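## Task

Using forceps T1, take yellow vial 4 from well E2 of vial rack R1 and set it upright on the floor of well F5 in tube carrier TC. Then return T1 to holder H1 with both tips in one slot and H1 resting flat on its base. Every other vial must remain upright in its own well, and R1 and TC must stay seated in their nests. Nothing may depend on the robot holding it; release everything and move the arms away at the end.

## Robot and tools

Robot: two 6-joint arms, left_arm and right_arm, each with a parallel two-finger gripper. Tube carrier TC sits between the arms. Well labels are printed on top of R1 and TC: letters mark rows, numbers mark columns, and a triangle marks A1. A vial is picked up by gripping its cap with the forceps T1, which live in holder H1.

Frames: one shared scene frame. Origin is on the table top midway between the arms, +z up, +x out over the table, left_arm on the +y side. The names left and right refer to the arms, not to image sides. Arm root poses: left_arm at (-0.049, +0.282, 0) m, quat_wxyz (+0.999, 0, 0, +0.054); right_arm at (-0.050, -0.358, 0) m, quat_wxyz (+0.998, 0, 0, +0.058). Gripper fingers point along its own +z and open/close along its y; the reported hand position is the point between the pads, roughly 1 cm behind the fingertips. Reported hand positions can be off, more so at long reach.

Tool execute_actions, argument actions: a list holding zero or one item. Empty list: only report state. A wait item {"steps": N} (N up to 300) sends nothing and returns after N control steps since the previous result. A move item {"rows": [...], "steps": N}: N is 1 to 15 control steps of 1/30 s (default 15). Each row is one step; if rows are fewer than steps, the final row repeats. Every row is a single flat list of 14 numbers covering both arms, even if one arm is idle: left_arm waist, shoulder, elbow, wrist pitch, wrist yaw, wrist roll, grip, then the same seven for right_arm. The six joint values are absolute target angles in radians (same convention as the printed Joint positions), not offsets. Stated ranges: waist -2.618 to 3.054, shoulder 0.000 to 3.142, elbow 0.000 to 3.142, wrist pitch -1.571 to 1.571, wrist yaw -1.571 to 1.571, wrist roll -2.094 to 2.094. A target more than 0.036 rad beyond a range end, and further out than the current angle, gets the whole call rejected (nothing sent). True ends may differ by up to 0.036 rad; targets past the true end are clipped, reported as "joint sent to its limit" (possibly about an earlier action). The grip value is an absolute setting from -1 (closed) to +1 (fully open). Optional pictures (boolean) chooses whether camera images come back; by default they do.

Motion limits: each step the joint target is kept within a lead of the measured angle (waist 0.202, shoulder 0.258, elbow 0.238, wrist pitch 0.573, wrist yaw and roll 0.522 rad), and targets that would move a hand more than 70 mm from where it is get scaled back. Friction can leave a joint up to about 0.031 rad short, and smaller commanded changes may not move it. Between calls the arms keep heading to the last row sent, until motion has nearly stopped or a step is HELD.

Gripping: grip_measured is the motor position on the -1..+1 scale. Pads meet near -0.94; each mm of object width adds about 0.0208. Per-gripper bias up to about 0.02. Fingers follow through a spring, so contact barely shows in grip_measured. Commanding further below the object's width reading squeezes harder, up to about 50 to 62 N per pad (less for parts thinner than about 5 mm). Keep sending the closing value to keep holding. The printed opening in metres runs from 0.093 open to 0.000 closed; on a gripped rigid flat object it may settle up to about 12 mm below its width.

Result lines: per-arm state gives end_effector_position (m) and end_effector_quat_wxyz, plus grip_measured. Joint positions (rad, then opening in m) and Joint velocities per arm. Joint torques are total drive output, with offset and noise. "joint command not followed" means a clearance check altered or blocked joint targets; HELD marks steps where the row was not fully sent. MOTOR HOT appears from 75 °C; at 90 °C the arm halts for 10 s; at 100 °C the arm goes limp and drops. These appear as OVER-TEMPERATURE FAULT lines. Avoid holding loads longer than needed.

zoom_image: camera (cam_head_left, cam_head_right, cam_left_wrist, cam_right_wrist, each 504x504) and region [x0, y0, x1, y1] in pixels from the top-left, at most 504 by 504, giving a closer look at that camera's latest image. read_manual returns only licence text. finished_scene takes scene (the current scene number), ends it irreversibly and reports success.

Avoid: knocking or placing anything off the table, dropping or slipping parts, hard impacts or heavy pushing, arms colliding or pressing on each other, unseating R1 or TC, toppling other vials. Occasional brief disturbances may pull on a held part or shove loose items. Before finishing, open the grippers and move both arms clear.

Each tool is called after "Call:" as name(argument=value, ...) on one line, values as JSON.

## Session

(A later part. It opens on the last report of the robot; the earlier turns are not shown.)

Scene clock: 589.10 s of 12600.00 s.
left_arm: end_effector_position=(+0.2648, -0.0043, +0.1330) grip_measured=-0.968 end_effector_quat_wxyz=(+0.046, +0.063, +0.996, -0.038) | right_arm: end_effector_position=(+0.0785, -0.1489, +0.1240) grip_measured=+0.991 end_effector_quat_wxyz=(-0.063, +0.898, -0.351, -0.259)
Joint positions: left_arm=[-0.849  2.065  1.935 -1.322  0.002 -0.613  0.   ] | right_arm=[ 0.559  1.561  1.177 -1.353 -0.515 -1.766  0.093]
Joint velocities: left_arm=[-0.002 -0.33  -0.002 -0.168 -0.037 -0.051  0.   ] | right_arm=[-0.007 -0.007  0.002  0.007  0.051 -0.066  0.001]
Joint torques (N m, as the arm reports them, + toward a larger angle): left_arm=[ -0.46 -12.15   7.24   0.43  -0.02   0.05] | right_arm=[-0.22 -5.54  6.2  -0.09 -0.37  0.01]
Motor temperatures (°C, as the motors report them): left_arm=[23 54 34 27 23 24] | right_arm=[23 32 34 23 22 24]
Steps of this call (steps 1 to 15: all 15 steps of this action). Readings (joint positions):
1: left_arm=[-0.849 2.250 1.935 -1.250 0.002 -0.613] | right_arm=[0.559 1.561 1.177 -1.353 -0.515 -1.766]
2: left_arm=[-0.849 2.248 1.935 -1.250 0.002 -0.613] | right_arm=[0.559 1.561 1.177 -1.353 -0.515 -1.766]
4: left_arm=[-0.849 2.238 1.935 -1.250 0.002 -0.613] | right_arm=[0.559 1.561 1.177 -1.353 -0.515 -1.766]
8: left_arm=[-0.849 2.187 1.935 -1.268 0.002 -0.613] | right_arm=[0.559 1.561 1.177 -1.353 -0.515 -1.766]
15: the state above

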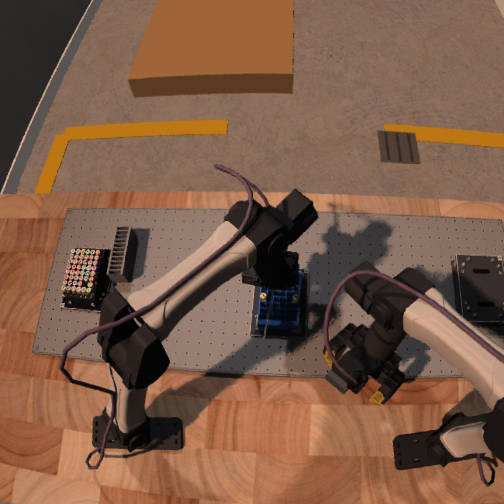

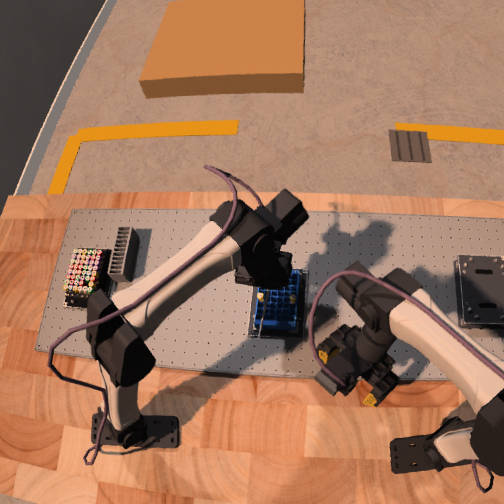

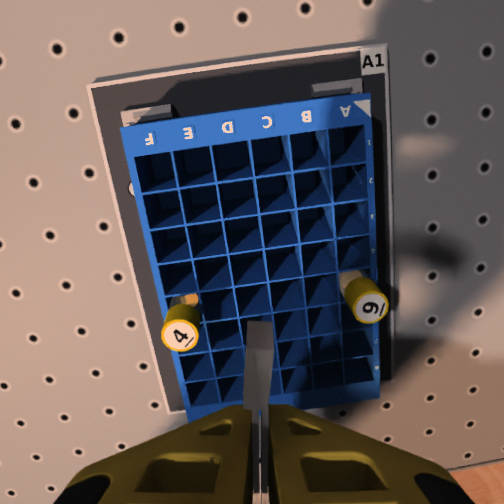

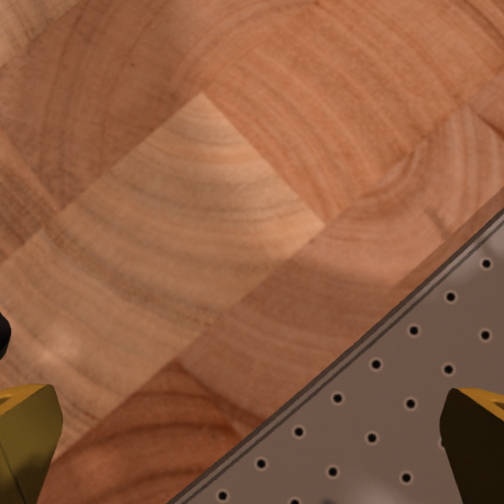

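Call:
execute_actions(actions=[{"rows":[[-0.82,2.05,1.93,-1.36,0,-0.58,-1,0.559,1.561,1.177,-1.353,-0.515,-1.766,1],[-0.78,2.05,1.93,-1.36,0,-0.53,-1,0.559,1.561,1.177,-1.353,-0.515,-1.766,1],[-0.74,2.05,1.93,-1.36,0,-0.48,-1,0.559,1.561,1.177,-1.353,-0.515,-1.766,1],[-0.70,2.05,1.93,-1.36,0,-0.43,-1,0.559,1.561,1.177,-1.353,-0.515,-1.766,1],[-0.66,2.05,1.93,-1.36,0,-0.38,-1,0.559,1.561,1.177,-1.353,-0.515,-1.766,1],[-0.62,2.05,1.93,-1.36,0,-0.33,-1,0.559,1.561,1.177,-1.353,-0.515,-1.766,1],[-0.58,2.05,1.93,-1.36,0,-0.28,-1,0.559,1.561,1.177,-1.353,-0.515,-1.766,1],[-0.54,2.05,1.93,-1.36,0,-0.23,-1,0.559,1.561,1.177,-1.353,-0.515,-1.766,1],[-0.50,2.05,1.93,-1.36,0,-0.18,-1,0.559,1.561,1.177,-1.353,-0.515,-1.766,1],[-0.46,2.05,1.93,-1.36,0,-0.13,-1,0.559,1.561,1.177,-1.353,-0.515,-1.766,1],[-0.42,2.05,1.93,-1.36,0,-0.08,-1,0.559,1.561,1.177,-1.353,-0.515,-1.766,1],[-0.38,2.05,1.93,-1.36,0,-0.04,-1,0.559,1.561,1.177,-1.353,-0.515,-1.766,1],[-0.34,2.05,1.93,-1.36,0,0.0,-1,0.559,1.561,1.177,-1.353,-0.515,-1.766,1],[-0.31,2.05,1.93,-1.36,0,0.007,-1,0.559,1.561,1.177,-1.353,-0.515,-1.766,1],[-0.30,2.05,1.93,-1.36,0,0.007,-1,0.559,1.561,1.177,-1.353,-0.515,-1.766,1]],"steps":15}], pictures=false)

Call:
execute_actions(actions=[{"rows":[[-0.30,2.02,1.92,-1.28,0,0.007,-1,0.559,1.561,1.177,-1.353,-0.515,-1.766,1],[-0.30,1.99,1.90,-1.20,0,0.007,-1,0.559,1.561,1.177,-1.353,-0.515,-1.766,1],[-0.30,1.96,1.87,-1.12,0,0.007,-1,0.559,1.561,1.177,-1.353,-0.515,-1.766,1],[-0.30,1.93,1.83,-1.04,0,0.007,-1,0.559,1.561,1.177,-1.353,-0.515,-1.766,1],[-0.30,1.90,1.78,-0.96,0,0.007,-1,0.559,1.561,1.177,-1.353,-0.515,-1.766,1],[-0.30,1.87,1.73,-0.88,0,0.007,-1,0.559,1.561,1.177,-1.353,-0.515,-1.766,1],[-0.30,1.84,1.68,-0.80,0,0.007,-1,0.559,1.561,1.177,-1.353,-0.515,-1.766,1],[-0.30,1.81,1.63,-0.72,0,0.007,-1,0.559,1.561,1.177,-1.353,-0.515,-1.766,1],[-0.30,1.78,1.58,-0.64,0,0.007,-1,0.559,1.561,1.177,-1.353,-0.515,-1.766,1],[-0.30,1.75,1.53,-0.56,0,0.007,-1,0.559,1.561,1.177,-1.353,-0.515,-1.766,1],[-0.30,1.72,1.48,-0.48,0,0.007,-1,0.559,1.561,1.177,-1.353,-0.515,-1.766,1],[-0.30,1.69,1.43,-0.40,0,0.007,-1,0.559,1.561,1.177,-1.353,-0.515,-1.766,1],[-0.30,1.66,1.38,-0.32,0,0.007,-1,0.559,1.561,1.177,-1.353,-0.515,-1.766,1],[-0.30,1.63,1.33,-0.24,0,0.007,-1,0.559,1.561,1.177,-1.353,-0.515,-1.766,1],[-0.30,1.60,1.28,-0.16,0,0.007,-1,0.559,1.561,1.177,-1.353,-0.515,-1.766,1]],"steps":15}], pictures=false)

Call:
execute_actions(actions=[{"rows":[[-0.30,1.575,1.22,-0.08,0,0.007,-1,0.559,1.561,1.177,-1.353,-0.515,-1.766,1],[-0.30,1.55,1.16,0.0,0,0.007,-1,0.559,1.561,1.177,-1.353,-0.515,-1.766,1],[-0.30,1.525,1.10,0.08,0,0.007,-1,0.559,1.561,1.177,-1.353,-0.515,-1.766,1],[-0.30,1.50,1.04,0.16,0,0.007,-1,0.559,1.561,1.177,-1.353,-0.515,-1.766,1],[-0.30,1.475,0.98,0.24,0,0.007,-1,0.559,1.561,1.177,-1.353,-0.515,-1.766,1],[-0.30,1.45,0.92,0.32,0,0.007,-1,0.559,1.561,1.177,-1.353,-0.515,-1.766,1],[-0.30,1.425,0.86,0.40,0,0.007,-1,0.559,1.561,1.177,-1.353,-0.515,-1.766,1],[-0.30,1.40,0.80,0.48,0,0.007,-1,0.559,1.561,1.177,-1.353,-0.515,-1.766,1],[-0.30,1.375,0.74,0.56,0,0.007,-1,0.559,1.561,1.177,-1.353,-0.515,-1.766,1],[-0.30,1.35,0.68,0.64,0,0.007,-1,0.559,1.561,1.177,-1.353,-0.515,-1.766,1],[-0.30,1.325,0.62,0.72,0,0.007,-1,0.559,1.561,1.177,-1.353,-0.515,-1.766,1],[-0.30,1.30,0.56,0.80,0,0.007,-1,0.559,1.561,1.177,-1.353,-0.515,-1.766,1],[-0.30,1.28,0.52,0.805,0,0.007,-1,0.559,1.561,1.177,-1.353,-0.515,-1.766,1],[-0.30,1.27,0.48,0.805,0,0.007,-1,0.559,1.561,1.177,-1.353,-0.515,-1.766,1]],"steps":15}], pictures=false)

Call:
execute_actions(actions=[{"steps":25}])

Scene clock: 610.70 s of 12600.00 s.
left_arm: end_effector_position=(+0.3589, +0.1883, +0.1379) grip_measured=-0.968 end_effector_quat_wxyz=(+0.053, +0.052, +0.997, -0.010) | right_arm: end_effector_position=(+0.0785, -0.1489, +0.1240) grip_measured=+0.991 end_effector_quat_wxyz=(-0.063, +0.898, -0.351, -0.259)
Joint positions: left_arm=[-0.334  2.051  1.935 -1.348  0.002 -0.121  0.   ] | right_arm=[ 0.559  1.561  1.177 -1.353 -0.515 -1.766  0.093]
Joint velocities: left_arm=[ 0.896 -0.007 -0.017 -0.037 -0.11   0.769  0.   ] | right_arm=[-0.002 -0.002  0.002 -0.037  0.007 -0.022 -0.001]
Joint torques (N m, as the arm reports them, + toward a larger angle): left_arm=[ -1.88 -12.57   7.26   0.42   0.12   0.07] | right_arm=[-0.13 -5.49  6.16 -0.12 -0.39  0.01]
Motor temperatures (°C, as the motors report them): left_arm=[23 53 34 27 23 24] | right_arm=[23 32 34 23 22 24]
Steps of this call (steps 1 to 30: the robot went on to your last target; steps 31 to 90: nothing new was sent; then 18.10 s passed at rest; steps 91 to 105: all 15 steps of this action). Readings (joint positions):
91: left_arm=[-0.847 2.051 1.935 -1.348 0.002 -0.609] | right_arm=[0.559 1.561 1.177 -1.353 -0.515 -1.766]
92: left_arm=[-0.840 2.051 1.935 -1.348 0.004 -0.596] | right_arm=[0.559 1.561 1.177 -1.353 -0.515 -1.766]
94: left_arm=[-0.799 2.051 1.935 -1.348 0.009 -0.550] | right_arm=[0.559 1.561 1.177 -1.353 -0.515 -1.766]
98: left_arm=[-0.627 2.051 1.935 -1.348 0.010 -0.406] | right_arm=[0.559 1.561 1.177 -1.353 -0.515 -1.766]
105: the state above

Scene clock: 611.20 s of 12600.00 s.
left_arm: end_effector_position=(+0.4121, +0.1976, +0.1937) grip_measured=-0.968 end_effector_quat_wxyz=(+0.383, +0.082, +0.920, -0.033) | right_arm: end_effector_position=(+0.0785, -0.1489, +0.1240) grip_measured=+0.991 end_effector_quat_wxyz=(-0.063, +0.898, -0.351, -0.259)
Joint positions: left_arm=[-0.292  1.663  1.376 -0.495 -0.006 -0.004  0.   ] | right_arm=[ 0.559  1.561  1.177 -1.353 -0.515 -1.766  0.093]
Joint velocities: left_arm=[ 0.002 -0.799 -1.473  2.249 -0.022 -0.022  0.   ] | right_arm=[ 0.002  0.002 -0.007  0.022 -0.037 -0.022  0.001]
Joint torques (N m, as the arm reports them, + toward a larger angle): left_arm=[ -1.21 -11.04   8.57   1.68   0.11   0.12] | right_arm=[-0.18 -5.38  6.33 -0.06 -0.37 -0.02]
Motor temperatures (°C, as the motors report them): left_arm=[23 53 34 27 23 24] | right_arm=[23 32 34 23 22 24]
Steps of this call (steps 1 to 15: all 15 steps of this action). Readings (joint positions):
1: left_arm=[-0.308 2.050 1.935 -1.343 -0.002 -0.097] | right_arm=[0.559 1.561 1.177 -1.353 -0.515 -1.766]
2: left_arm=[-0.290 2.045 1.928 -1.322 -0.005 -0.078] | right_arm=[0.559 1.561 1.177 -1.353 -0.515 -1.766]
4: left_arm=[-0.281 2.011 1.885 -1.242 -0.008 -0.050] | right_arm=[0.559 1.561 1.177 -1.353 -0.515 -1.766]
8: left_arm=[-0.291 1.883 1.720 -1.007 -0.007 -0.020] | right_arm=[0.559 1.561 1.177 -1.353 -0.515 -1.766]
15: the state above

Scene clock: 611.70 s of 12600.00 s.
left_arm: end_effector_position=(+0.3498, +0.2092, +0.1993) grip_measured=-0.968 end_effector_quat_wxyz=(+0.643, +0.068, +0.760, -0.057) | right_arm: end_effector_position=(+0.0785, -0.1489, +0.1240) grip_measured=+0.991 end_effector_quat_wxyz=(-0.063, +0.898, -0.351, -0.259)
Joint positions: left_arm=[-0.292  1.297  0.524  0.607 -0.006 -0.     0.   ] | right_arm=[ 0.559  1.561  1.177 -1.353 -0.515 -1.766  0.093]
Joint velocities: left_arm=[-0.017 -0.369 -0.916  1.018 -0.051 -0.037  0.   ] | right_arm=[ 0.002 -0.002 -0.002 -0.007  0.007  0.007  0.001]
Joint torques (N m, as the arm reports them, + toward a larger angle): left_arm=[-1.08 -5.77  9.88  2.45  0.08  0.08] | right_arm=[-0.03 -5.58  6.2  -0.06 -0.41 -0.02]
Motor temperatures (°C, as the motors report them): left_arm=[23 53 34 27 23 24] | right_arm=[23 32 34 23 22 24]
Steps of this call (steps 1 to 15: all 15 steps of this action). Readings (joint positions):
1: left_arm=[-0.292 1.635 1.323 -0.416 -0.006 -0.003] | right_arm=[0.559 1.561 1.177 -1.353 -0.515 -1.766]
2: left_arm=[-0.292 1.607 1.269 -0.337 -0.006 -0.003] | right_arm=[0.559 1.561 1.177 -1.353 -0.515 -1.766]
4: left_arm=[-0.292 1.554 1.154 -0.177 -0.006 -0.002] | right_arm=[0.559 1.561 1.177 -1.353 -0.515 -1.766]
8: left_arm=[-0.292 1.456 0.912 0.137 -0.006 -0.001] | right_arm=[0.559 1.561 1.177 -1.353 -0.515 -1.766]
15: the state above

Scene clock: 612.53 s of 12600.00 s.
left_arm: end_effector_position=(+0.3467, +0.2098, +0.2266) grip_measured=-0.968 end_effector_quat_wxyz=(+0.696, +0.063, +0.713, -0.062) | right_arm: end_effector_position=(+0.0785, -0.1489, +0.1240) grip_measured=+0.991 end_effector_quat_wxyz=(-0.063, +0.898, -0.351, -0.259)
Joint positions: left_arm=[-0.292  1.287  0.484  0.78  -0.006 -0.     0.   ] | right_arm=[ 0.559  1.561  1.177 -1.353 -0.515 -1.766  0.093]
Joint velocities: left_arm=[-0.012 -0.007  0.012 -0.007 -0.037  0.007  0.   ] | right_arm=[-0.002 -0.007  0.002 -0.022  0.037 -0.051  0.   ]
Joint torques (N m, as the arm reports them, + toward a larger angle): left_arm=[-1.2  -6.63  8.01  2.26  0.07  0.05] | right_arm=[-0.14 -5.49  6.23 -0.14 -0.45  0.01]
Motor temperatures (°C, as the motors report them): left_arm=[23 53 34 27 23 24] | right_arm=[23 32 34 23 22 24]
Steps of this call (steps 1 to 25: the robot went on to your last target). Readings (joint positions):
1: left_arm=[-0.292 1.289 0.500 0.636 -0.006 -0.000] | right_arm=[0.559 1.561 1.177 -1.353 -0.515 -1.766]
2: left_arm=[-0.292 1.287 0.489 0.660 -0.006 -0.000] | right_arm=[0.559 1.561 1.177 -1.353 -0.515 -1.766]
4: left_arm=[-0.292 1.287 0.484 0.696 -0.006 -0.000] | right_arm=[0.559 1.561 1.177 -1.353 -0.515 -1.766]
8: left_arm=[-0.292 1.287 0.484 0.750 -0.006 -0.000] | right_arm=[0.559 1.561 1.177 -1.353 -0.515 -1.766]
25: the state above

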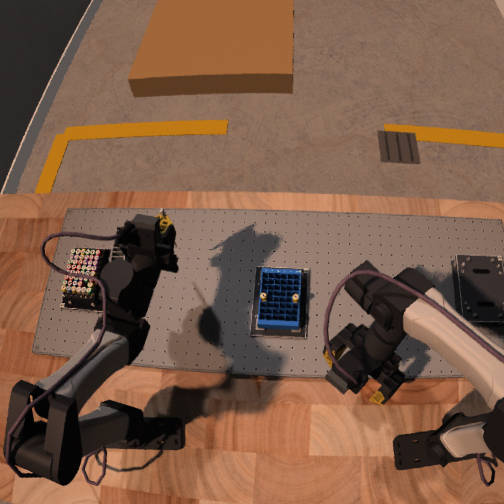

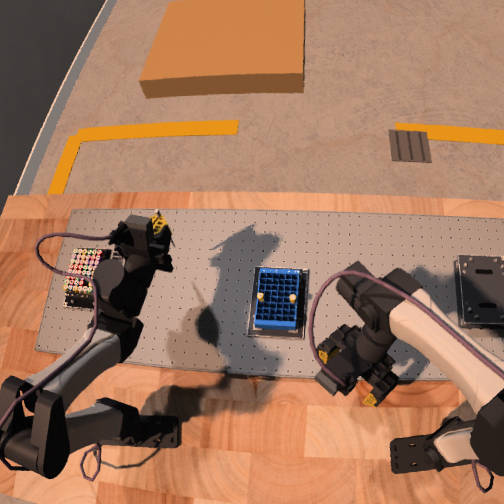

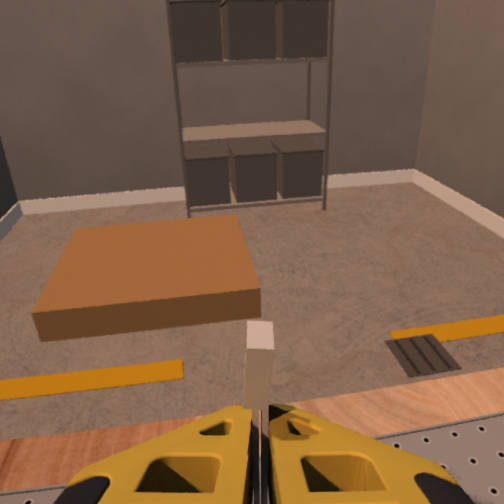

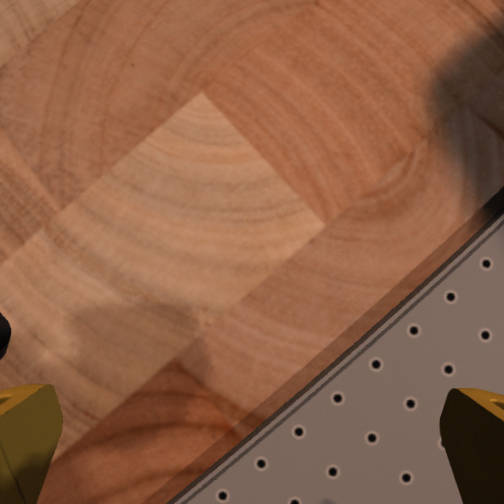

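Call:
execute_actions(actions=[{"rows":[[-0.27,1.287,0.484,0.83,0.03,0,-1,0.559,1.561,1.177,-1.353,-0.515,-1.766,1],[-0.23,1.287,0.484,0.83,0.06,0,-1,0.559,1.561,1.177,-1.353,-0.515,-1.766,1],[-0.19,1.287,0.484,0.83,0.09,0,-1,0.559,1.561,1.177,-1.353,-0.515,-1.766,1],[-0.15,1.287,0.484,0.83,0.12,0,-1,0.559,1.561,1.177,-1.353,-0.515,-1.766,1],[-0.11,1.287,0.484,0.83,0.15,0,-1,0.559,1.561,1.177,-1.353,-0.515,-1.766,1],[-0.07,1.287,0.484,0.83,0.18,0,-1,0.559,1.561,1.177,-1.353,-0.515,-1.766,1],[-0.03,1.287,0.484,0.83,0.21,0,-1,0.559,1.561,1.177,-1.353,-0.515,-1.766,1],[0.01,1.287,0.484,0.83,0.24,0,-1,0.559,1.561,1.177,-1.353,-0.515,-1.766,1],[0.05,1.287,0.484,0.83,0.27,0,-1,0.559,1.561,1.177,-1.353,-0.515,-1.766,1],[0.09,1.287,0.484,0.83,0.30,0,-1,0.559,1.561,1.177,-1.353,-0.515,-1.766,1],[0.13,1.287,0.484,0.83,0.33,0,-1,0.559,1.561,1.177,-1.353,-0.515,-1.766,1],[0.165,1.287,0.484,0.83,0.345,0,-1,0.559,1.561,1.177,-1.353,-0.515,-1.766,1],[0.195,1.287,0.484,0.83,0.345,0,-1,0.559,1.561,1.177,-1.353,-0.515,-1.766,1],[0.215,1.287,0.484,0.83,0.345,0,-1,0.559,1.561,1.177,-1.353,-0.515,-1.766,1],[0.228,1.287,0.484,0.83,0.345,0,-1,0.559,1.561,1.177,-1.353,-0.515,-1.766,1]],"steps":15}], pictures=false)

Call:
execute_actions(actions=[{"steps":20}])

Call:
zoom_image(camera="cam_head_right", region=[40, 170, 200, 330])

Scene clock: 620.70 s of 12600.00 s.
left_arm: end_effector_position=(+0.3428, +0.3545, +0.2324) grip_measured=-0.968 end_effector_quat_wxyz=(+0.707, -0.007, +0.707, +0.007) | right_arm: end_effector_position=(+0.0785, -0.1489, +0.1240) grip_measured=+0.991 end_effector_quat_wxyz=(-0.063, +0.898, -0.351, -0.259)
Joint positions: left_arm=[ 0.191  1.287  0.484  0.804  0.28  -0.     0.   ] | right_arm=[ 0.559  1.561  1.177 -1.353 -0.515 -1.766  0.093]
Joint velocities: left_arm=[0.652 0.007 0.012 0.11  0.256 0.007 0.   ] | right_arm=[ 0.002 -0.017  0.012  0.007 -0.081  0.051  0.001]
Joint torques (N m, as the arm reports them, + toward a larger angle): left_arm=[-0.75 -5.17  8.31  2.24  0.19  0.02] | right_arm=[ 0.04 -5.43  6.03 -0.07 -0.38 -0.01]
Motor temperatures (°C, as the motors report them): left_arm=[23 51 35 30 23 24] | right_arm=[23 33 34 23 22 24]
Steps of this call (steps 1 to 15: the robot went on to your last target; steps 16 to 90: nothing new was sent; then 4.67 s passed at rest; steps 91 to 105: all 15 steps of this action). Readings (joint positions):
91: left_arm=[-0.290 1.287 0.484 0.783 -0.001 -0.000] | right_arm=[0.559 1.561 1.177 -1.353 -0.515 -1.766]
92: left_arm=[-0.281 1.287 0.484 0.786 0.012 -0.000] | right_arm=[0.559 1.561 1.177 -1.353 -0.515 -1.766]
94: left_arm=[-0.227 1.287 0.484 0.794 0.049 -0.000] | right_arm=[0.559 1.561 1.177 -1.353 -0.515 -1.766]
98: left_arm=[-0.063 1.287 0.484 0.800 0.133 -0.000] | right_arm=[0.559 1.561 1.177 -1.353 -0.515 -1.766]
105: the state above

Scene clock: 621.37 s of 12600.00 s.
left_arm: end_effector_position=(+0.3407, +0.3570, +0.2328) grip_measured=-0.968 end_effector_quat_wxyz=(+0.708, +0.002, +0.706, -0.002) | right_arm: end_effector_position=(+0.0785, -0.1489, +0.1240) grip_measured=+0.991 end_effector_quat_wxyz=(-0.063, +0.898, -0.351, -0.259)
Joint positions: left_arm=[ 0.222  1.287  0.484  0.805  0.336 -0.     0.   ] | right_arm=[ 0.559  1.561  1.177 -1.353 -0.515 -1.766  0.093]
Joint velocities: left_arm=[ 0.002 -0.027 -0.002 -0.051  0.007 -0.007  0.   ] | right_arm=[-0.017 -0.002 -0.007  0.007  0.007 -0.022  0.   ]
Joint torques (N m, as the arm reports them, + toward a larger angle): left_arm=[-0.1  -5.08  8.19  2.2   0.1  -0.02] | right_arm=[-0.01 -5.57  6.18 -0.06 -0.4  -0.06]
Motor temperatures (°C, as the motors report them): left_arm=[23 50 35 30 23 24] | right_arm=[23 33 34 23 22 24]
Steps of this call (steps 1 to 20: the robot went on to your last target). Readings (joint positions):
1: left_arm=[0.209 1.287 0.484 0.804 0.288 -0.000] | right_arm=[0.559 1.561 1.177 -1.353 -0.515 -1.766]
2: left_arm=[0.218 1.287 0.484 0.804 0.294 -0.000] | right_arm=[0.559 1.561 1.177 -1.353 -0.515 -1.766]
4: left_arm=[0.222 1.287 0.484 0.805 0.308 -0.000] | right_arm=[0.559 1.561 1.177 -1.353 -0.515 -1.766]
8: left_arm=[0.222 1.287 0.484 0.805 0.326 -0.000] | right_arm=[0.559 1.561 1.177 -1.353 -0.515 -1.766]
20: the state above

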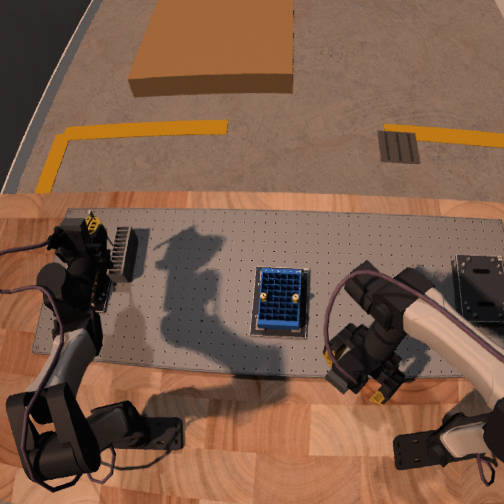

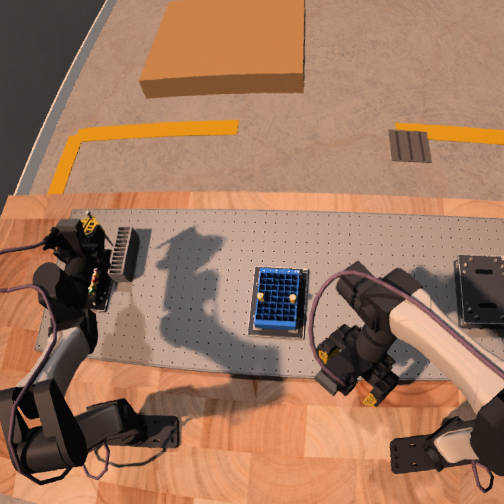

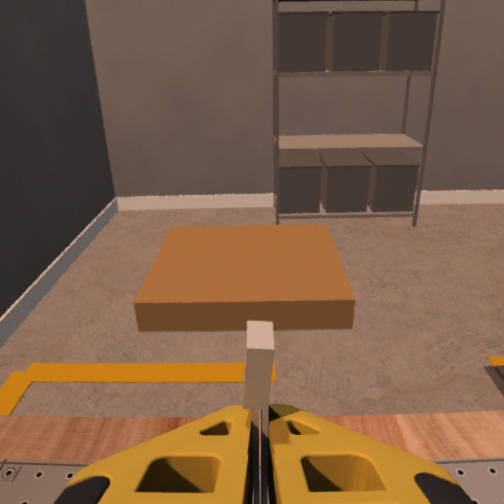

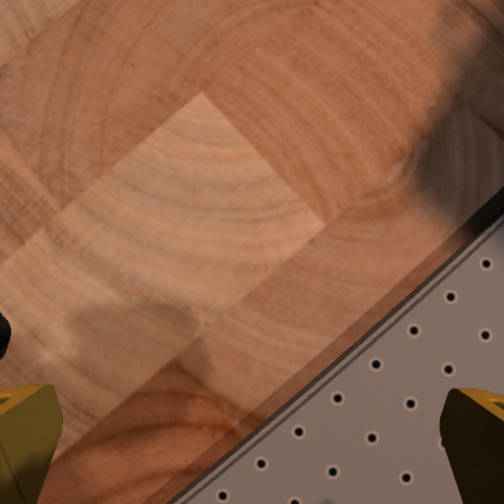

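Region (40, 170, 200, 330) of cam_head_right's 504x504 image, scaled by 3.150, with more detail than that image has.

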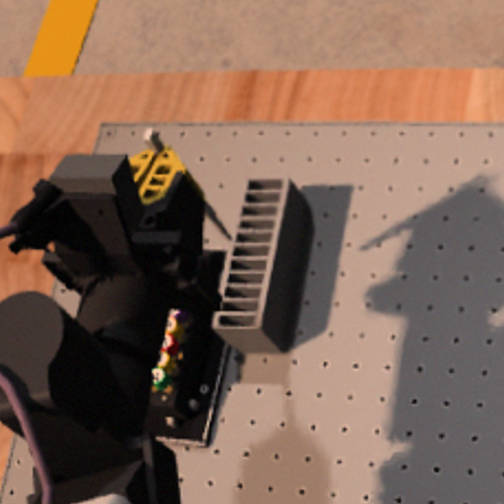

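Call:
execute_actions(actions=[{"rows":[[0.228,1.297,0.47,0.85,0.345,0,-1,0.559,1.561,1.177,-1.353,-0.515,-1.766,1],[0.228,1.307,0.463,0.87,0.345,0,-1,0.559,1.561,1.177,-1.353,-0.515,-1.766,1],[0.228,1.317,0.456,0.89,0.345,0,-1,0.559,1.561,1.177,-1.353,-0.515,-1.766,1],[0.228,1.327,0.45,0.905,0.345,0,-1,0.559,1.561,1.177,-1.353,-0.515,-1.766,1],[0.228,1.337,0.443,0.92,0.345,0,-1,0.559,1.561,1.177,-1.353,-0.515,-1.766,1],[0.228,1.347,0.436,0.935,0.345,0,-1,0.559,1.561,1.177,-1.353,-0.515,-1.766,1],[0.228,1.357,0.43,0.95,0.345,0,-1,0.559,1.561,1.177,-1.353,-0.515,-1.766,1],[0.228,1.367,0.423,0.965,0.345,0,-1,0.559,1.561,1.177,-1.353,-0.515,-1.766,1],[0.228,1.377,0.416,0.98,0.345,0,-1,0.559,1.561,1.177,-1.353,-0.515,-1.766,1],[0.228,1.387,0.41,0.995,0.345,0,-1,0.559,1.561,1.177,-1.353,-0.515,-1.766,1],[0.228,1.395,0.405,0.995,0.345,0,-1,0.559,1.561,1.177,-1.353,-0.515,-1.766,1]],"steps":15}], pictures=false)

Call:
execute_actions(actions=[{"steps":15}])

Call:
zoom_image(camera="cam_head_right", region=[70, 200, 170, 300])

Scene clock: 629.57 s of 12600.00 s.
left_arm: end_effector_position=(+0.3406, +0.3568, +0.1965) grip_measured=-0.968 end_effector_quat_wxyz=(+0.696, -0.002, +0.718, -0.006) | right_arm: end_effector_position=(+0.0785, -0.1489, +0.1240) grip_measured=+0.991 end_effector_quat_wxyz=(-0.063, +0.898, -0.351, -0.259)
Joint positions: left_arm=[ 0.222  1.389  0.415  0.942  0.337 -0.     0.   ] | right_arm=[ 0.559  1.561  1.177 -1.353 -0.515 -1.766  0.093]
Joint velocities: left_arm=[-0.002 -0.007 -0.027  0.081 -0.022 -0.007  0.   ] | right_arm=[-0.007 -0.002  0.017 -0.007  0.022 -0.051 -0.001]
Joint torques (N m, as the arm reports them, + toward a larger angle): left_arm=[-0.05 -5.11  6.99  2.37  0.15  0.03] | right_arm=[-0.1  -5.42  6.02 -0.11 -0.36 -0.06]
Motor temperatures (°C, as the motors report them): left_arm=[23 48 35 32 23 24] | right_arm=[23 33 34 23 22 24]
Steps of this call (steps 1 to 15: the robot went on to your last target; steps 16 to 90: nothing new was sent; then 4.70 s passed at rest; steps 91 to 105: all 15 steps of this action). Readings (joint positions):
91: left_arm=[0.222 1.287 0.484 0.807 0.337 -0.000] | right_arm=[0.559 1.561 1.177 -1.353 -0.515 -1.766]
92: left_arm=[0.222 1.289 0.483 0.813 0.337 -0.000] | right_arm=[0.559 1.561 1.177 -1.353 -0.515 -1.766]
94: left_arm=[0.222 1.297 0.477 0.839 0.337 -0.000] | right_arm=[0.559 1.561 1.177 -1.353 -0.515 -1.766]
98: left_arm=[0.222 1.336 0.452 0.893 0.337 -0.000] | right_arm=[0.559 1.561 1.177 -1.353 -0.515 -1.766]
105: the state above

Scene clock: 630.07 s of 12600.00 s.
left_arm: end_effector_position=(+0.3407, +0.3569, +0.2029) grip_measured=-0.968 end_effector_quat_wxyz=(+0.705, +0.002, +0.709, -0.003) | right_arm: end_effector_position=(+0.0785, -0.1489, +0.1240) grip_measured=+0.991 end_effector_quat_wxyz=(-0.063, +0.898, -0.351, -0.259)
Joint positions: left_arm=[ 0.222  1.389  0.415  0.969  0.337 -0.     0.   ] | right_arm=[ 0.559  1.561  1.177 -1.353 -0.515 -1.766  0.093]
Joint velocities: left_arm=[-0.012 -0.017 -0.002 -0.022 -0.022 -0.037  0.   ] | right_arm=[ 0.007 -0.002  0.002 -0.007  0.007  0.007  0.   ]
Joint torques (N m, as the arm reports them, + toward a larger angle): left_arm=[-0.21 -5.13  6.83  2.19  0.09  0.  ] | right_arm=[-0.29 -5.4   5.94 -0.12 -0.41 -0.03]
Motor temperatures (°C, as the motors report them): left_arm=[23 48 35 32 23 24] | right_arm=[23 33 34 23 22 24]
Steps of this call (steps 1 to 15: the robot went on to your last target). Readings (joint positions):
1: left_arm=[0.222 1.389 0.415 0.945 0.337 -0.000] | right_arm=[0.559 1.561 1.177 -1.353 -0.515 -1.766]
2: left_arm=[0.222 1.389 0.415 0.951 0.337 -0.000] | right_arm=[0.559 1.561 1.177 -1.353 -0.515 -1.766]
4: left_arm=[0.222 1.389 0.415 0.959 0.337 -0.000] | right_arm=[0.559 1.561 1.177 -1.353 -0.515 -1.766]
8: left_arm=[0.222 1.389 0.415 0.966 0.337 -0.000] | right_arm=[0.559 1.561 1.177 -1.353 -0.515 -1.766]
15: the state above

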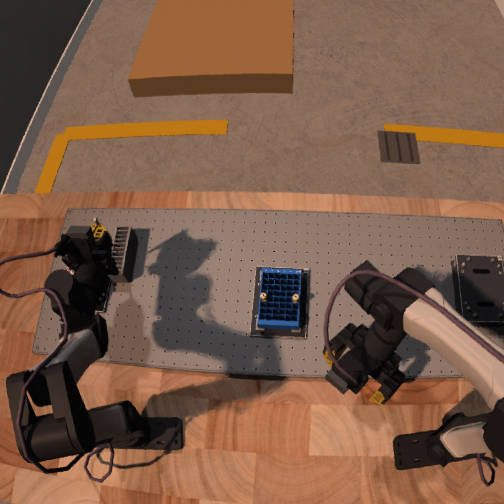

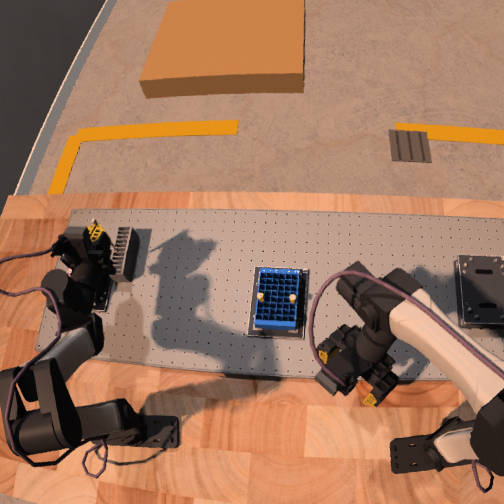

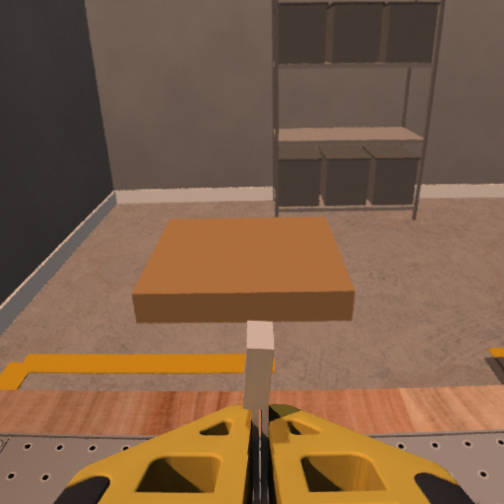

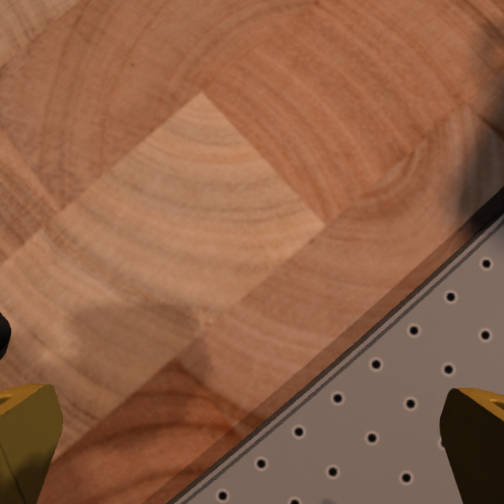

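Region (70, 200, 170, 300) of cam_head_right's 504x504 image, scaled by 5.040, with more detail than that image has.

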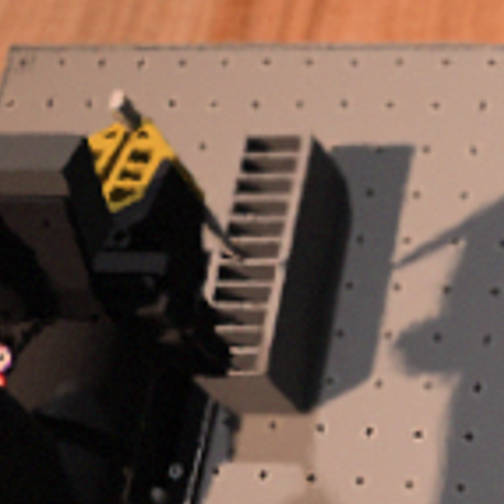

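Call:
execute_actions(actions=[{"rows":[[0.228,1.40,0.403,1.02,0.345,0,-1,0.559,1.561,1.177,-1.353,-0.515,-1.766,1],[0.228,1.406,0.40,1.03,0.345,0,-1,0.559,1.561,1.177,-1.353,-0.515,-1.766,1],[0.228,1.412,0.398,1.04,0.345,0,-1,0.559,1.561,1.177,-1.353,-0.515,-1.766,1],[0.228,1.418,0.395,1.049,0.345,0,-1,0.559,1.561,1.177,-1.353,-0.515,-1.766,1],[0.228,1.424,0.393,1.058,0.345,0,-1,0.559,1.561,1.177,-1.353,-0.515,-1.766,1],[0.228,1.43,0.39,1.067,0.345,0,-1,0.559,1.561,1.177,-1.353,-0.515,-1.766,1],[0.228,1.436,0.388,1.076,0.345,0,-1,0.559,1.561,1.177,-1.353,-0.515,-1.766,1],[0.228,1.442,0.385,1.085,0.345,0,-1,0.559,1.561,1.177,-1.353,-0.515,-1.766,1],[0.228,1.448,0.383,1.094,0.345,0,-1,0.559,1.561,1.177,-1.353,-0.515,-1.766,1],[0.228,1.454,0.38,1.103,0.345,0,-1,0.559,1.561,1.177,-1.353,-0.515,-1.766,1],[0.228,1.46,0.378,1.112,0.345,0,-1,0.559,1.561,1.177,-1.353,-0.515,-1.766,1],[0.228,1.466,0.375,1.121,0.345,0,-1,0.559,1.561,1.177,-1.353,-0.515,-1.766,1],[0.228,1.472,0.373,1.13,0.345,0,-1,0.559,1.561,1.177,-1.353,-0.515,-1.766,1],[0.228,1.478,0.37,1.139,0.345,0,-1,0.559,1.561,1.177,-1.353,-0.515,-1.766,1],[0.228,1.485,0.368,1.148,0.345,0,-1,0.559,1.561,1.177,-1.353,-0.515,-1.766,1]],"steps":15}], pictures=false)

Call:
execute_actions(actions=[{"rows":[[0.228,1.492,0.366,1.158,0.345,0,-1,0.559,1.561,1.177,-1.353,-0.515,-1.766,1],[0.228,1.499,0.364,1.167,0.345,0,-1,0.559,1.561,1.177,-1.353,-0.515,-1.766,1],[0.228,1.506,0.362,1.176,0.345,0,-1,0.559,1.561,1.177,-1.353,-0.515,-1.766,1],[0.228,1.513,0.36,1.186,0.345,0,-1,0.559,1.561,1.177,-1.353,-0.515,-1.766,1],[0.228,1.52,0.357,1.195,0.345,0,-1,0.559,1.561,1.177,-1.353,-0.515,-1.766,1],[0.228,1.527,0.355,1.205,0.345,0,-1,0.559,1.561,1.177,-1.353,-0.515,-1.766,1],[0.228,1.534,0.353,1.214,0.345,0,-1,0.559,1.561,1.177,-1.353,-0.515,-1.766,1],[0.228,1.541,0.351,1.223,0.345,0,-1,0.559,1.561,1.177,-1.353,-0.515,-1.766,1],[0.228,1.548,0.349,1.233,0.345,0,-1,0.559,1.561,1.177,-1.353,-0.515,-1.766,1],[0.228,1.555,0.346,1.242,0.345,0,-1,0.559,1.561,1.177,-1.353,-0.515,-1.766,1],[0.228,1.562,0.344,1.25,0.345,0,-1,0.559,1.561,1.177,-1.353,-0.515,-1.766,1],[0.228,1.569,0.342,1.257,0.345,0,-1,0.559,1.561,1.177,-1.353,-0.515,-1.766,1],[0.228,1.576,0.34,1.262,0.345,0,-1,0.559,1.561,1.177,-1.353,-0.515,-1.766,1],[0.228,1.583,0.337,1.266,0.345,0,-1,0.559,1.561,1.177,-1.353,-0.515,-1.766,1],[0.228,1.59,0.335,1.266,0.345,0,-1,0.559,1.561,1.177,-1.353,-0.515,-1.766,1]],"steps":15}], pictures=false)

Call:
execute_actions(actions=[{"steps":15}])

Call:
zoom_image(camera="cam_head_right", region=[70, 200, 170, 300])

Scene clock: 642.73 s of 12600.00 s.
left_arm: end_effector_position=(+0.3418, +0.3571, +0.1902) grip_measured=-0.968 end_effector_quat_wxyz=(+0.710, +0.003, +0.705, -0.002) | right_arm: end_effector_position=(+0.0785, -0.1489, +0.1240) grip_measured=+0.991 end_effector_quat_wxyz=(-0.063, +0.898, -0.351, -0.259)
Joint positions: left_arm=[ 0.222  1.464  0.386  1.086  0.338 -0.     0.   ] | right_arm=[ 0.559  1.561  1.177 -1.353 -0.515 -1.766  0.093]
Joint velocities: left_arm=[-0.017  0.178 -0.051  0.315  0.022 -0.022  0.   ] | right_arm=[-0.017 -0.007  0.002 -0.066 -0.007  0.022 -0.   ]
Joint torques (N m, as the arm reports them, + toward a larger angle): left_arm=[-0.14 -5.2   6.    2.22  0.09  0.  ] | right_arm=[-0.09 -5.4   6.16 -0.15 -0.36 -0.03]
Motor temperatures (°C, as the motors report them): left_arm=[23 45 35 33 23 24] | right_arm=[23 33 34 23 22 24]
Steps of this call (steps 1 to 15: the robot went on to your last target; steps 16 to 90: nothing new was sent; then 9.17 s passed at rest; steps 91 to 105: all 15 steps of this action). Readings (joint positions):
91: left_arm=[0.222 1.389 0.415 0.972 0.337 -0.000] | right_arm=[0.559 1.561 1.177 -1.353 -0.515 -1.766]
92: left_arm=[0.222 1.390 0.415 0.978 0.337 -0.000] | right_arm=[0.559 1.561 1.177 -1.353 -0.515 -1.766]
94: left_arm=[0.222 1.396 0.415 0.995 0.338 -0.000] | right_arm=[0.559 1.561 1.177 -1.353 -0.515 -1.766]
98: left_arm=[0.222 1.419 0.409 1.030 0.338 -0.000] | right_arm=[0.559 1.561 1.177 -1.353 -0.515 -1.766]
105: the state above

Scene clock: 643.23 s of 12600.00 s.
left_arm: end_effector_position=(+0.3422, +0.3573, +0.1705) grip_measured=-0.968 end_effector_quat_wxyz=(+0.709, +0.003, +0.705, -0.002) | right_arm: end_effector_position=(+0.0785, -0.1489, +0.1240) grip_measured=+0.991 end_effector_quat_wxyz=(-0.063, +0.898, -0.351, -0.259)
Joint positions: left_arm=[ 0.222  1.567  0.354  1.219  0.338 -0.     0.   ] | right_arm=[ 0.559  1.561  1.177 -1.353 -0.515 -1.766  0.093]
Joint velocities: left_arm=[-0.002  0.203 -0.051  0.125 -0.022  0.051  0.   ] | right_arm=[ 0.002  0.007 -0.007  0.066 -0.022 -0.022  0.001]
Joint torques (N m, as the arm reports them, + toward a larger angle): left_arm=[-0.08 -5.5   5.04  2.19  0.09  0.04] | right_arm=[-0.02 -5.43  6.   -0.13 -0.39 -0.05]
Motor temperatures (°C, as the motors report them): left_arm=[23 45 35 33 23 24] | right_arm=[23 33 34 23 22 24]
Steps of this call (steps 1 to 15: all 15 steps of this action). Readings (joint positions):
1: left_arm=[0.222 1.471 0.384 1.095 0.338 -0.000] | right_arm=[0.559 1.561 1.177 -1.353 -0.515 -1.766]
2: left_arm=[0.222 1.477 0.382 1.104 0.338 -0.000] | right_arm=[0.559 1.561 1.177 -1.353 -0.515 -1.766]
4: left_arm=[0.222 1.490 0.378 1.122 0.338 -0.000] | right_arm=[0.559 1.561 1.177 -1.353 -0.515 -1.766]
8: left_arm=[0.222 1.518 0.370 1.160 0.338 -0.000] | right_arm=[0.559 1.561 1.177 -1.353 -0.515 -1.766]
15: the state above

Scene clock: 643.73 s of 12600.00 s.
left_arm: end_effector_position=(+0.3418, +0.3572, +0.1683) grip_measured=-0.968 end_effector_quat_wxyz=(+0.710, +0.003, +0.704, -0.002) | right_arm: end_effector_position=(+0.0785, -0.1489, +0.1240) grip_measured=+0.991 end_effector_quat_wxyz=(-0.063, +0.898, -0.351, -0.259)
Joint positions: left_arm=[ 0.222  1.581  0.349  1.241  0.338 -0.     0.   ] | right_arm=[ 0.559  1.561  1.177 -1.353 -0.515 -1.766  0.093]
Joint velocities: left_arm=[-0.002 -0.012 -0.002 -0.007 -0.037 -0.095  0.   ] | right_arm=[-0.007 -0.002 -0.017 -0.037 -0.007 -0.007  0.   ]
Joint torques (N m, as the arm reports them, + toward a larger angle): left_arm=[-0.12 -5.69  5.06  2.21  0.14  0.01] | right_arm=[-0.07 -5.56  6.05 -0.1  -0.36 -0.07]
Motor temperatures (°C, as the motors report them): left_arm=[23 45 35 33 23 24] | right_arm=[23 33 34 23 22 24]
Steps of this call (steps 1 to 15: the robot went on to your last target). Readings (joint positions):
1: left_arm=[0.222 1.573 0.352 1.223 0.338 -0.000] | right_arm=[0.559 1.561 1.177 -1.353 -0.515 -1.766]
2: left_arm=[0.222 1.577 0.351 1.225 0.338 -0.000] | right_arm=[0.559 1.561 1.177 -1.353 -0.515 -1.766]
4: left_arm=[0.222 1.581 0.349 1.228 0.338 -0.000] | right_arm=[0.559 1.561 1.177 -1.353 -0.515 -1.766]
8: left_arm=[0.222 1.581 0.349 1.236 0.338 -0.000] | right_arm=[0.559 1.561 1.177 -1.353 -0.515 -1.766]
15: the state above

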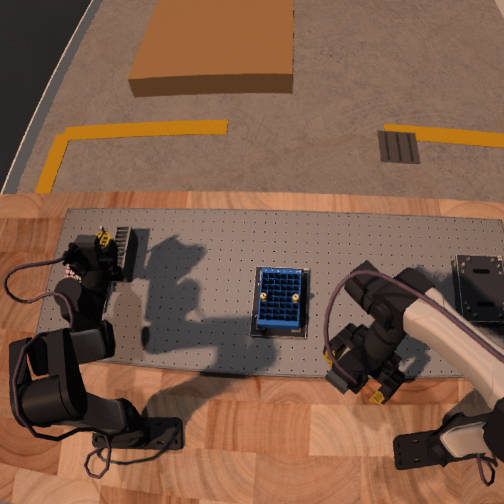

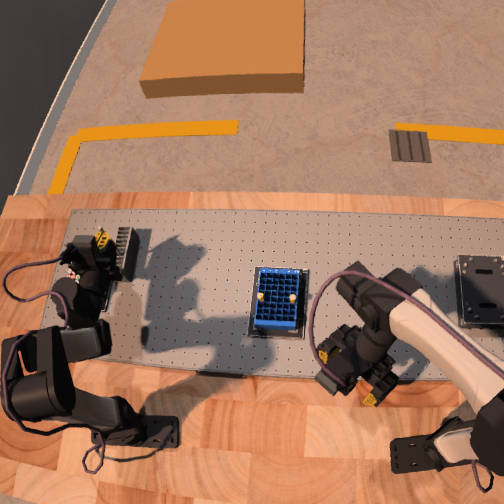

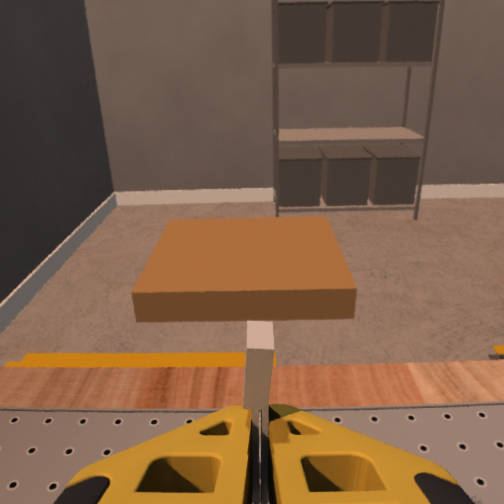

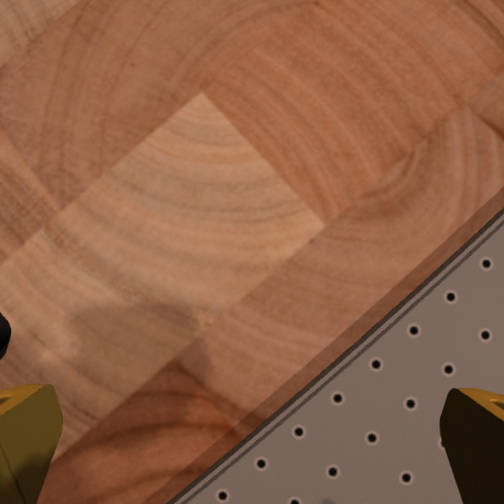

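Region (70, 200, 170, 300) of cam_head_right's 504x504 image, scaled by 5.040, with more detail than that image has.

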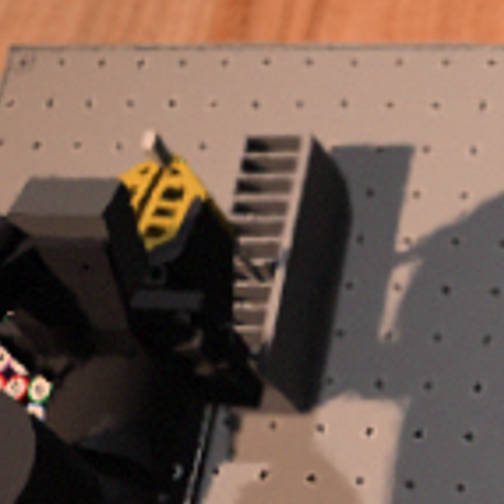

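Call:
execute_actions(actions=[])

Scene clock: 651.73 s of 12600.00 s.
left_arm: end_effector_position=(+0.3418, +0.3572, +0.1685) grip_measured=-0.968 end_effector_quat_wxyz=(+0.710, +0.003, +0.704, -0.001) | right_arm: end_effector_position=(+0.0785, -0.1489, +0.1240) grip_measured=+0.991 end_effector_quat_wxyz=(-0.063, +0.898, -0.351, -0.259)
Joint positions: left_arm=[ 0.222  1.581  0.349  1.241  0.338 -0.     0.   ] | right_arm=[ 0.559  1.561  1.177 -1.353 -0.515 -1.766  0.093]
Joint velocities: left_arm=[-0.007 -0.007  0.002 -0.125 -0.007  0.022  0.   ] | right_arm=[-0.002 -0.017  0.012  0.022 -0.007  0.007 -0.001]
Joint torques (N m, as the arm reports them, + toward a larger angle): left_arm=[-0.05 -5.53  5.19  2.23  0.13  0.  ] | right_arm=[-0.23 -5.57  6.02 -0.06 -0.37 -0.01]
Motor temperatures (°C, as the motors report them): left_arm=[23 44 34 34 23 24] | right_arm=[23 33 34 23 22 24]
Steps of this call (steps 1 to 15: the robot went on to your last target; steps 16 to 90: nothing new was sent; then 5.00 s passed at rest). Readings (joint positions):
1: left_arm=[0.222 1.581 0.349 1.241 0.338 -0.000] | right_arm=[0.559 1.561 1.177 -1.353 -0.515 -1.766]
2: left_arm=[0.222 1.581 0.349 1.241 0.338 -0.000] | right_arm=[0.559 1.561 1.177 -1.353 -0.515 -1.766]
4: left_arm=[0.222 1.581 0.349 1.241 0.338 -0.000] | right_arm=[0.559 1.561 1.177 -1.353 -0.515 -1.766]
8: left_arm=[0.222 1.581 0.349 1.241 0.338 -0.000] | right_arm=[0.559 1.561 1.177 -1.353 -0.515 -1.766]
90: the state above
All arms were judged still, so your last target was given up. Only a new action makes them travel on or press farther. Fingers that are still opening or closing keep moving.

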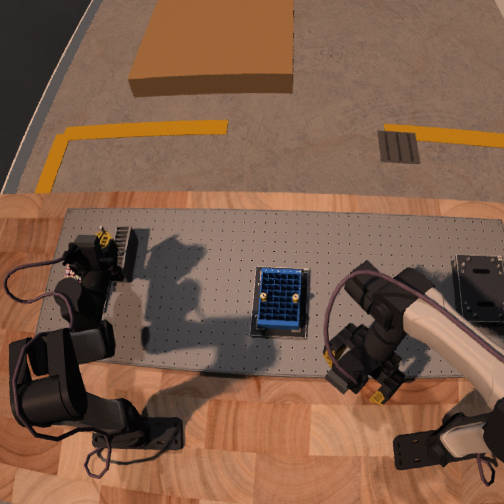

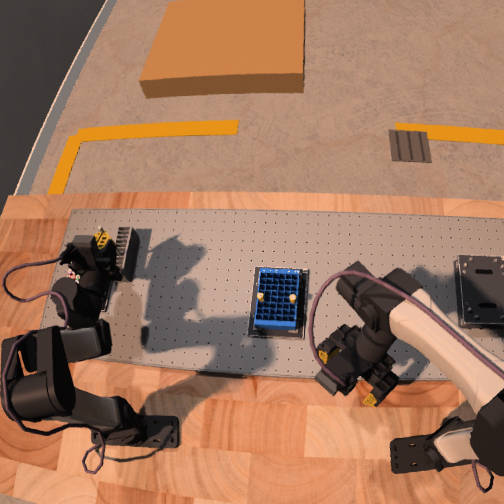

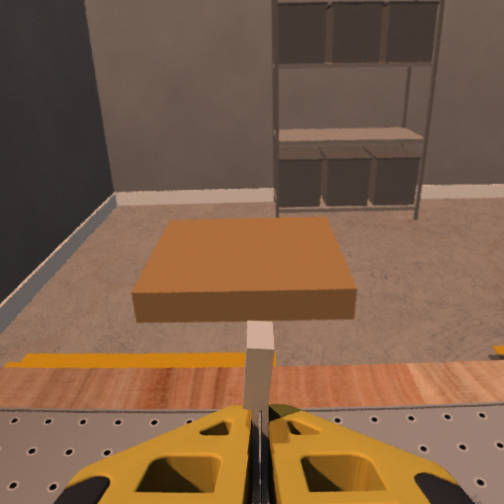

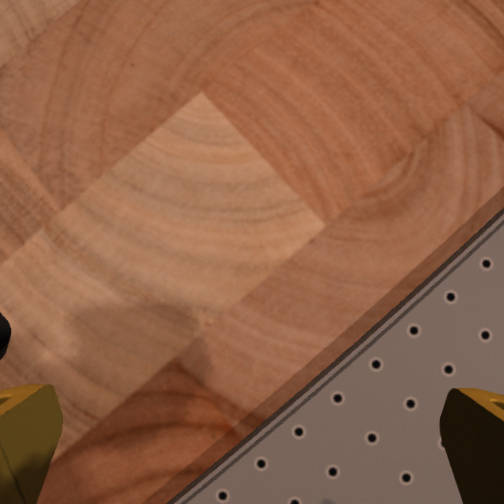

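Call:
execute_actions(actions=[{"rows":[[0.222,1.581,0.349,1.241,0.338,0,-0.95,0.559,1.561,1.177,-1.353,-0.515,-1.766,1],[0.222,1.581,0.349,1.241,0.338,0,-0.9,0.559,1.561,1.177,-1.353,-0.515,-1.766,1],[0.222,1.581,0.349,1.241,0.338,0,-0.87,0.559,1.561,1.177,-1.353,-0.515,-1.766,1],[0.222,1.581,0.349,1.241,0.338,0,-0.84,0.559,1.561,1.177,-1.353,-0.515,-1.766,1],[0.222,1.581,0.349,1.241,0.338,0,-0.81,0.559,1.561,1.177,-1.353,-0.515,-1.766,1],[0.222,1.581,0.349,1.241,0.338,0,-0.78,0.559,1.561,1.177,-1.353,-0.515,-1.766,1],[0.222,1.581,0.349,1.241,0.338,0,-0.75,0.559,1.561,1.177,-1.353,-0.515,-1.766,1],[0.222,1.581,0.349,1.241,0.338,0,-0.7,0.559,1.561,1.177,-1.353,-0.515,-1.766,1],[0.222,1.581,0.349,1.241,0.338,0,-0.6,0.559,1.561,1.177,-1.353,-0.515,-1.766,1],[0.222,1.581,0.349,1.241,0.338,0,-0.5,0.559,1.561,1.177,-1.353,-0.515,-1.766,1],[0.222,1.581,0.349,1.241,0.338,0,-0.3,0.559,1.561,1.177,-1.353,-0.515,-1.766,1]]}])

Call:
zoom_image(camera="cam_head_right", region=[50, 190, 170, 310])

Scene clock: 657.47 s of 12600.00 s.
left_arm: end_effector_position=(+0.3418, +0.3572, +0.1685) grip_measured=-0.302 end_effector_quat_wxyz=(+0.710, +0.003, +0.704, -0.001) | right_arm: end_effector_position=(+0.0785, -0.1489, +0.1240) grip_measured=+0.991 end_effector_quat_wxyz=(-0.063, +0.898, -0.351, -0.259)
Joint positions: left_arm=[ 0.222  1.581  0.349  1.241  0.338 -0.     0.031] | right_arm=[ 0.559  1.561  1.177 -1.353 -0.515 -1.766  0.093]
Joint velocities: left_arm=[-0.007 -0.007  0.022  0.037  0.007 -0.037 -0.   ] | right_arm=[ 0.007 -0.007 -0.017  0.007 -0.051 -0.022 -0.001]
Joint torques (N m, as the arm reports them, + toward a larger angle): left_arm=[-0.48 -6.43  6.44  1.99  0.02  0.05] | right_arm=[-0.13 -5.32  6.13 -0.08 -0.38 -0.04]
Motor temperatures (°C, as the motors report them): left_arm=[23 43 34 34 23 24] | right_arm=[23 33 34 23 22 24]
Steps of this call (steps 1 to 90: nothing new was sent; then 2.23 s passed at rest; steps 91 to 105: all 15 steps of this action). Readings (joint positions):
91: left_arm=[0.222 1.581 0.349 1.241 0.338 -0.000] | right_arm=[0.559 1.561 1.177 -1.353 -0.515 -1.766]
92: left_arm=[0.222 1.581 0.349 1.241 0.338 -0.000] | right_arm=[0.559 1.561 1.177 -1.353 -0.515 -1.766]
94: left_arm=[0.222 1.581 0.349 1.241 0.338 -0.000] | right_arm=[0.559 1.561 1.177 -1.353 -0.515 -1.766]
98: left_arm=[0.222 1.581 0.349 1.241 0.338 -0.000] | right_arm=[0.559 1.561 1.177 -1.353 -0.515 -1.766]
105: the state above

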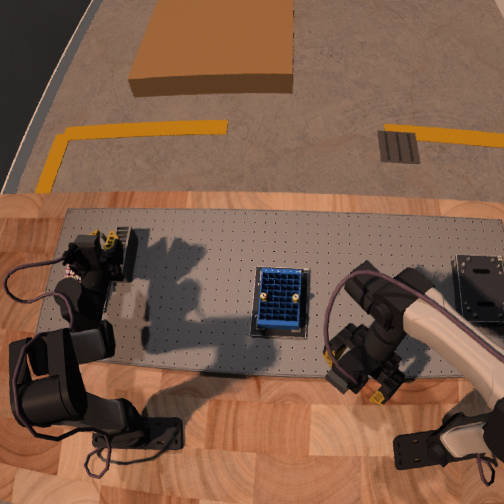

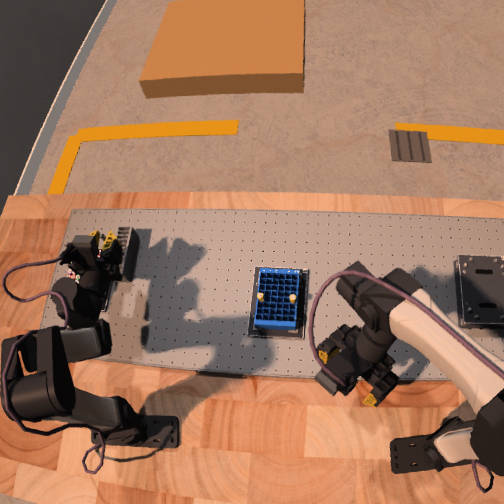

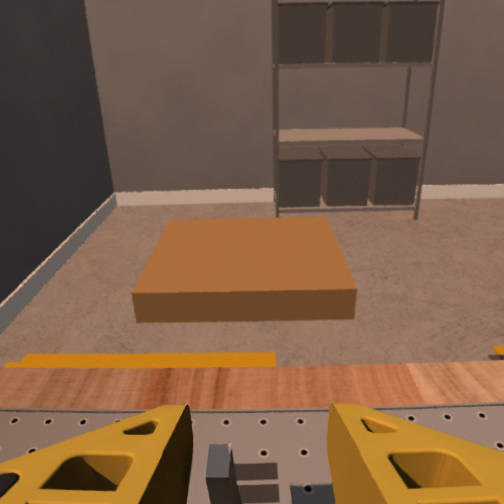

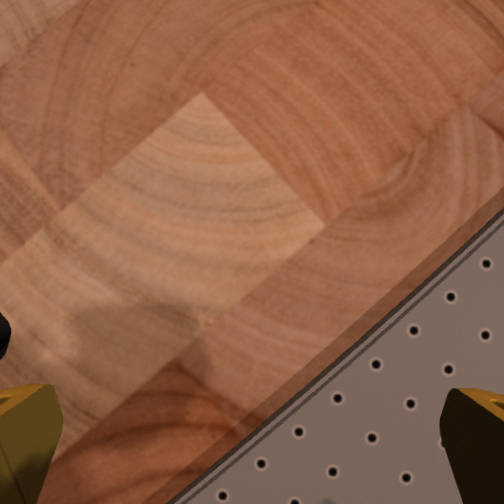

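Region (50, 190, 170, 310) of cam_head_right's 504x504 image, scaled by 4.200, with more detail than that image has.

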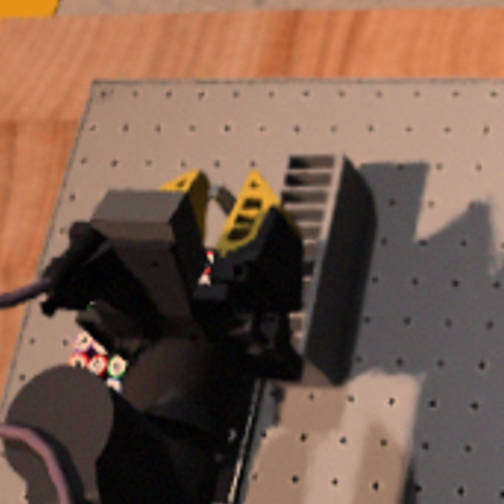

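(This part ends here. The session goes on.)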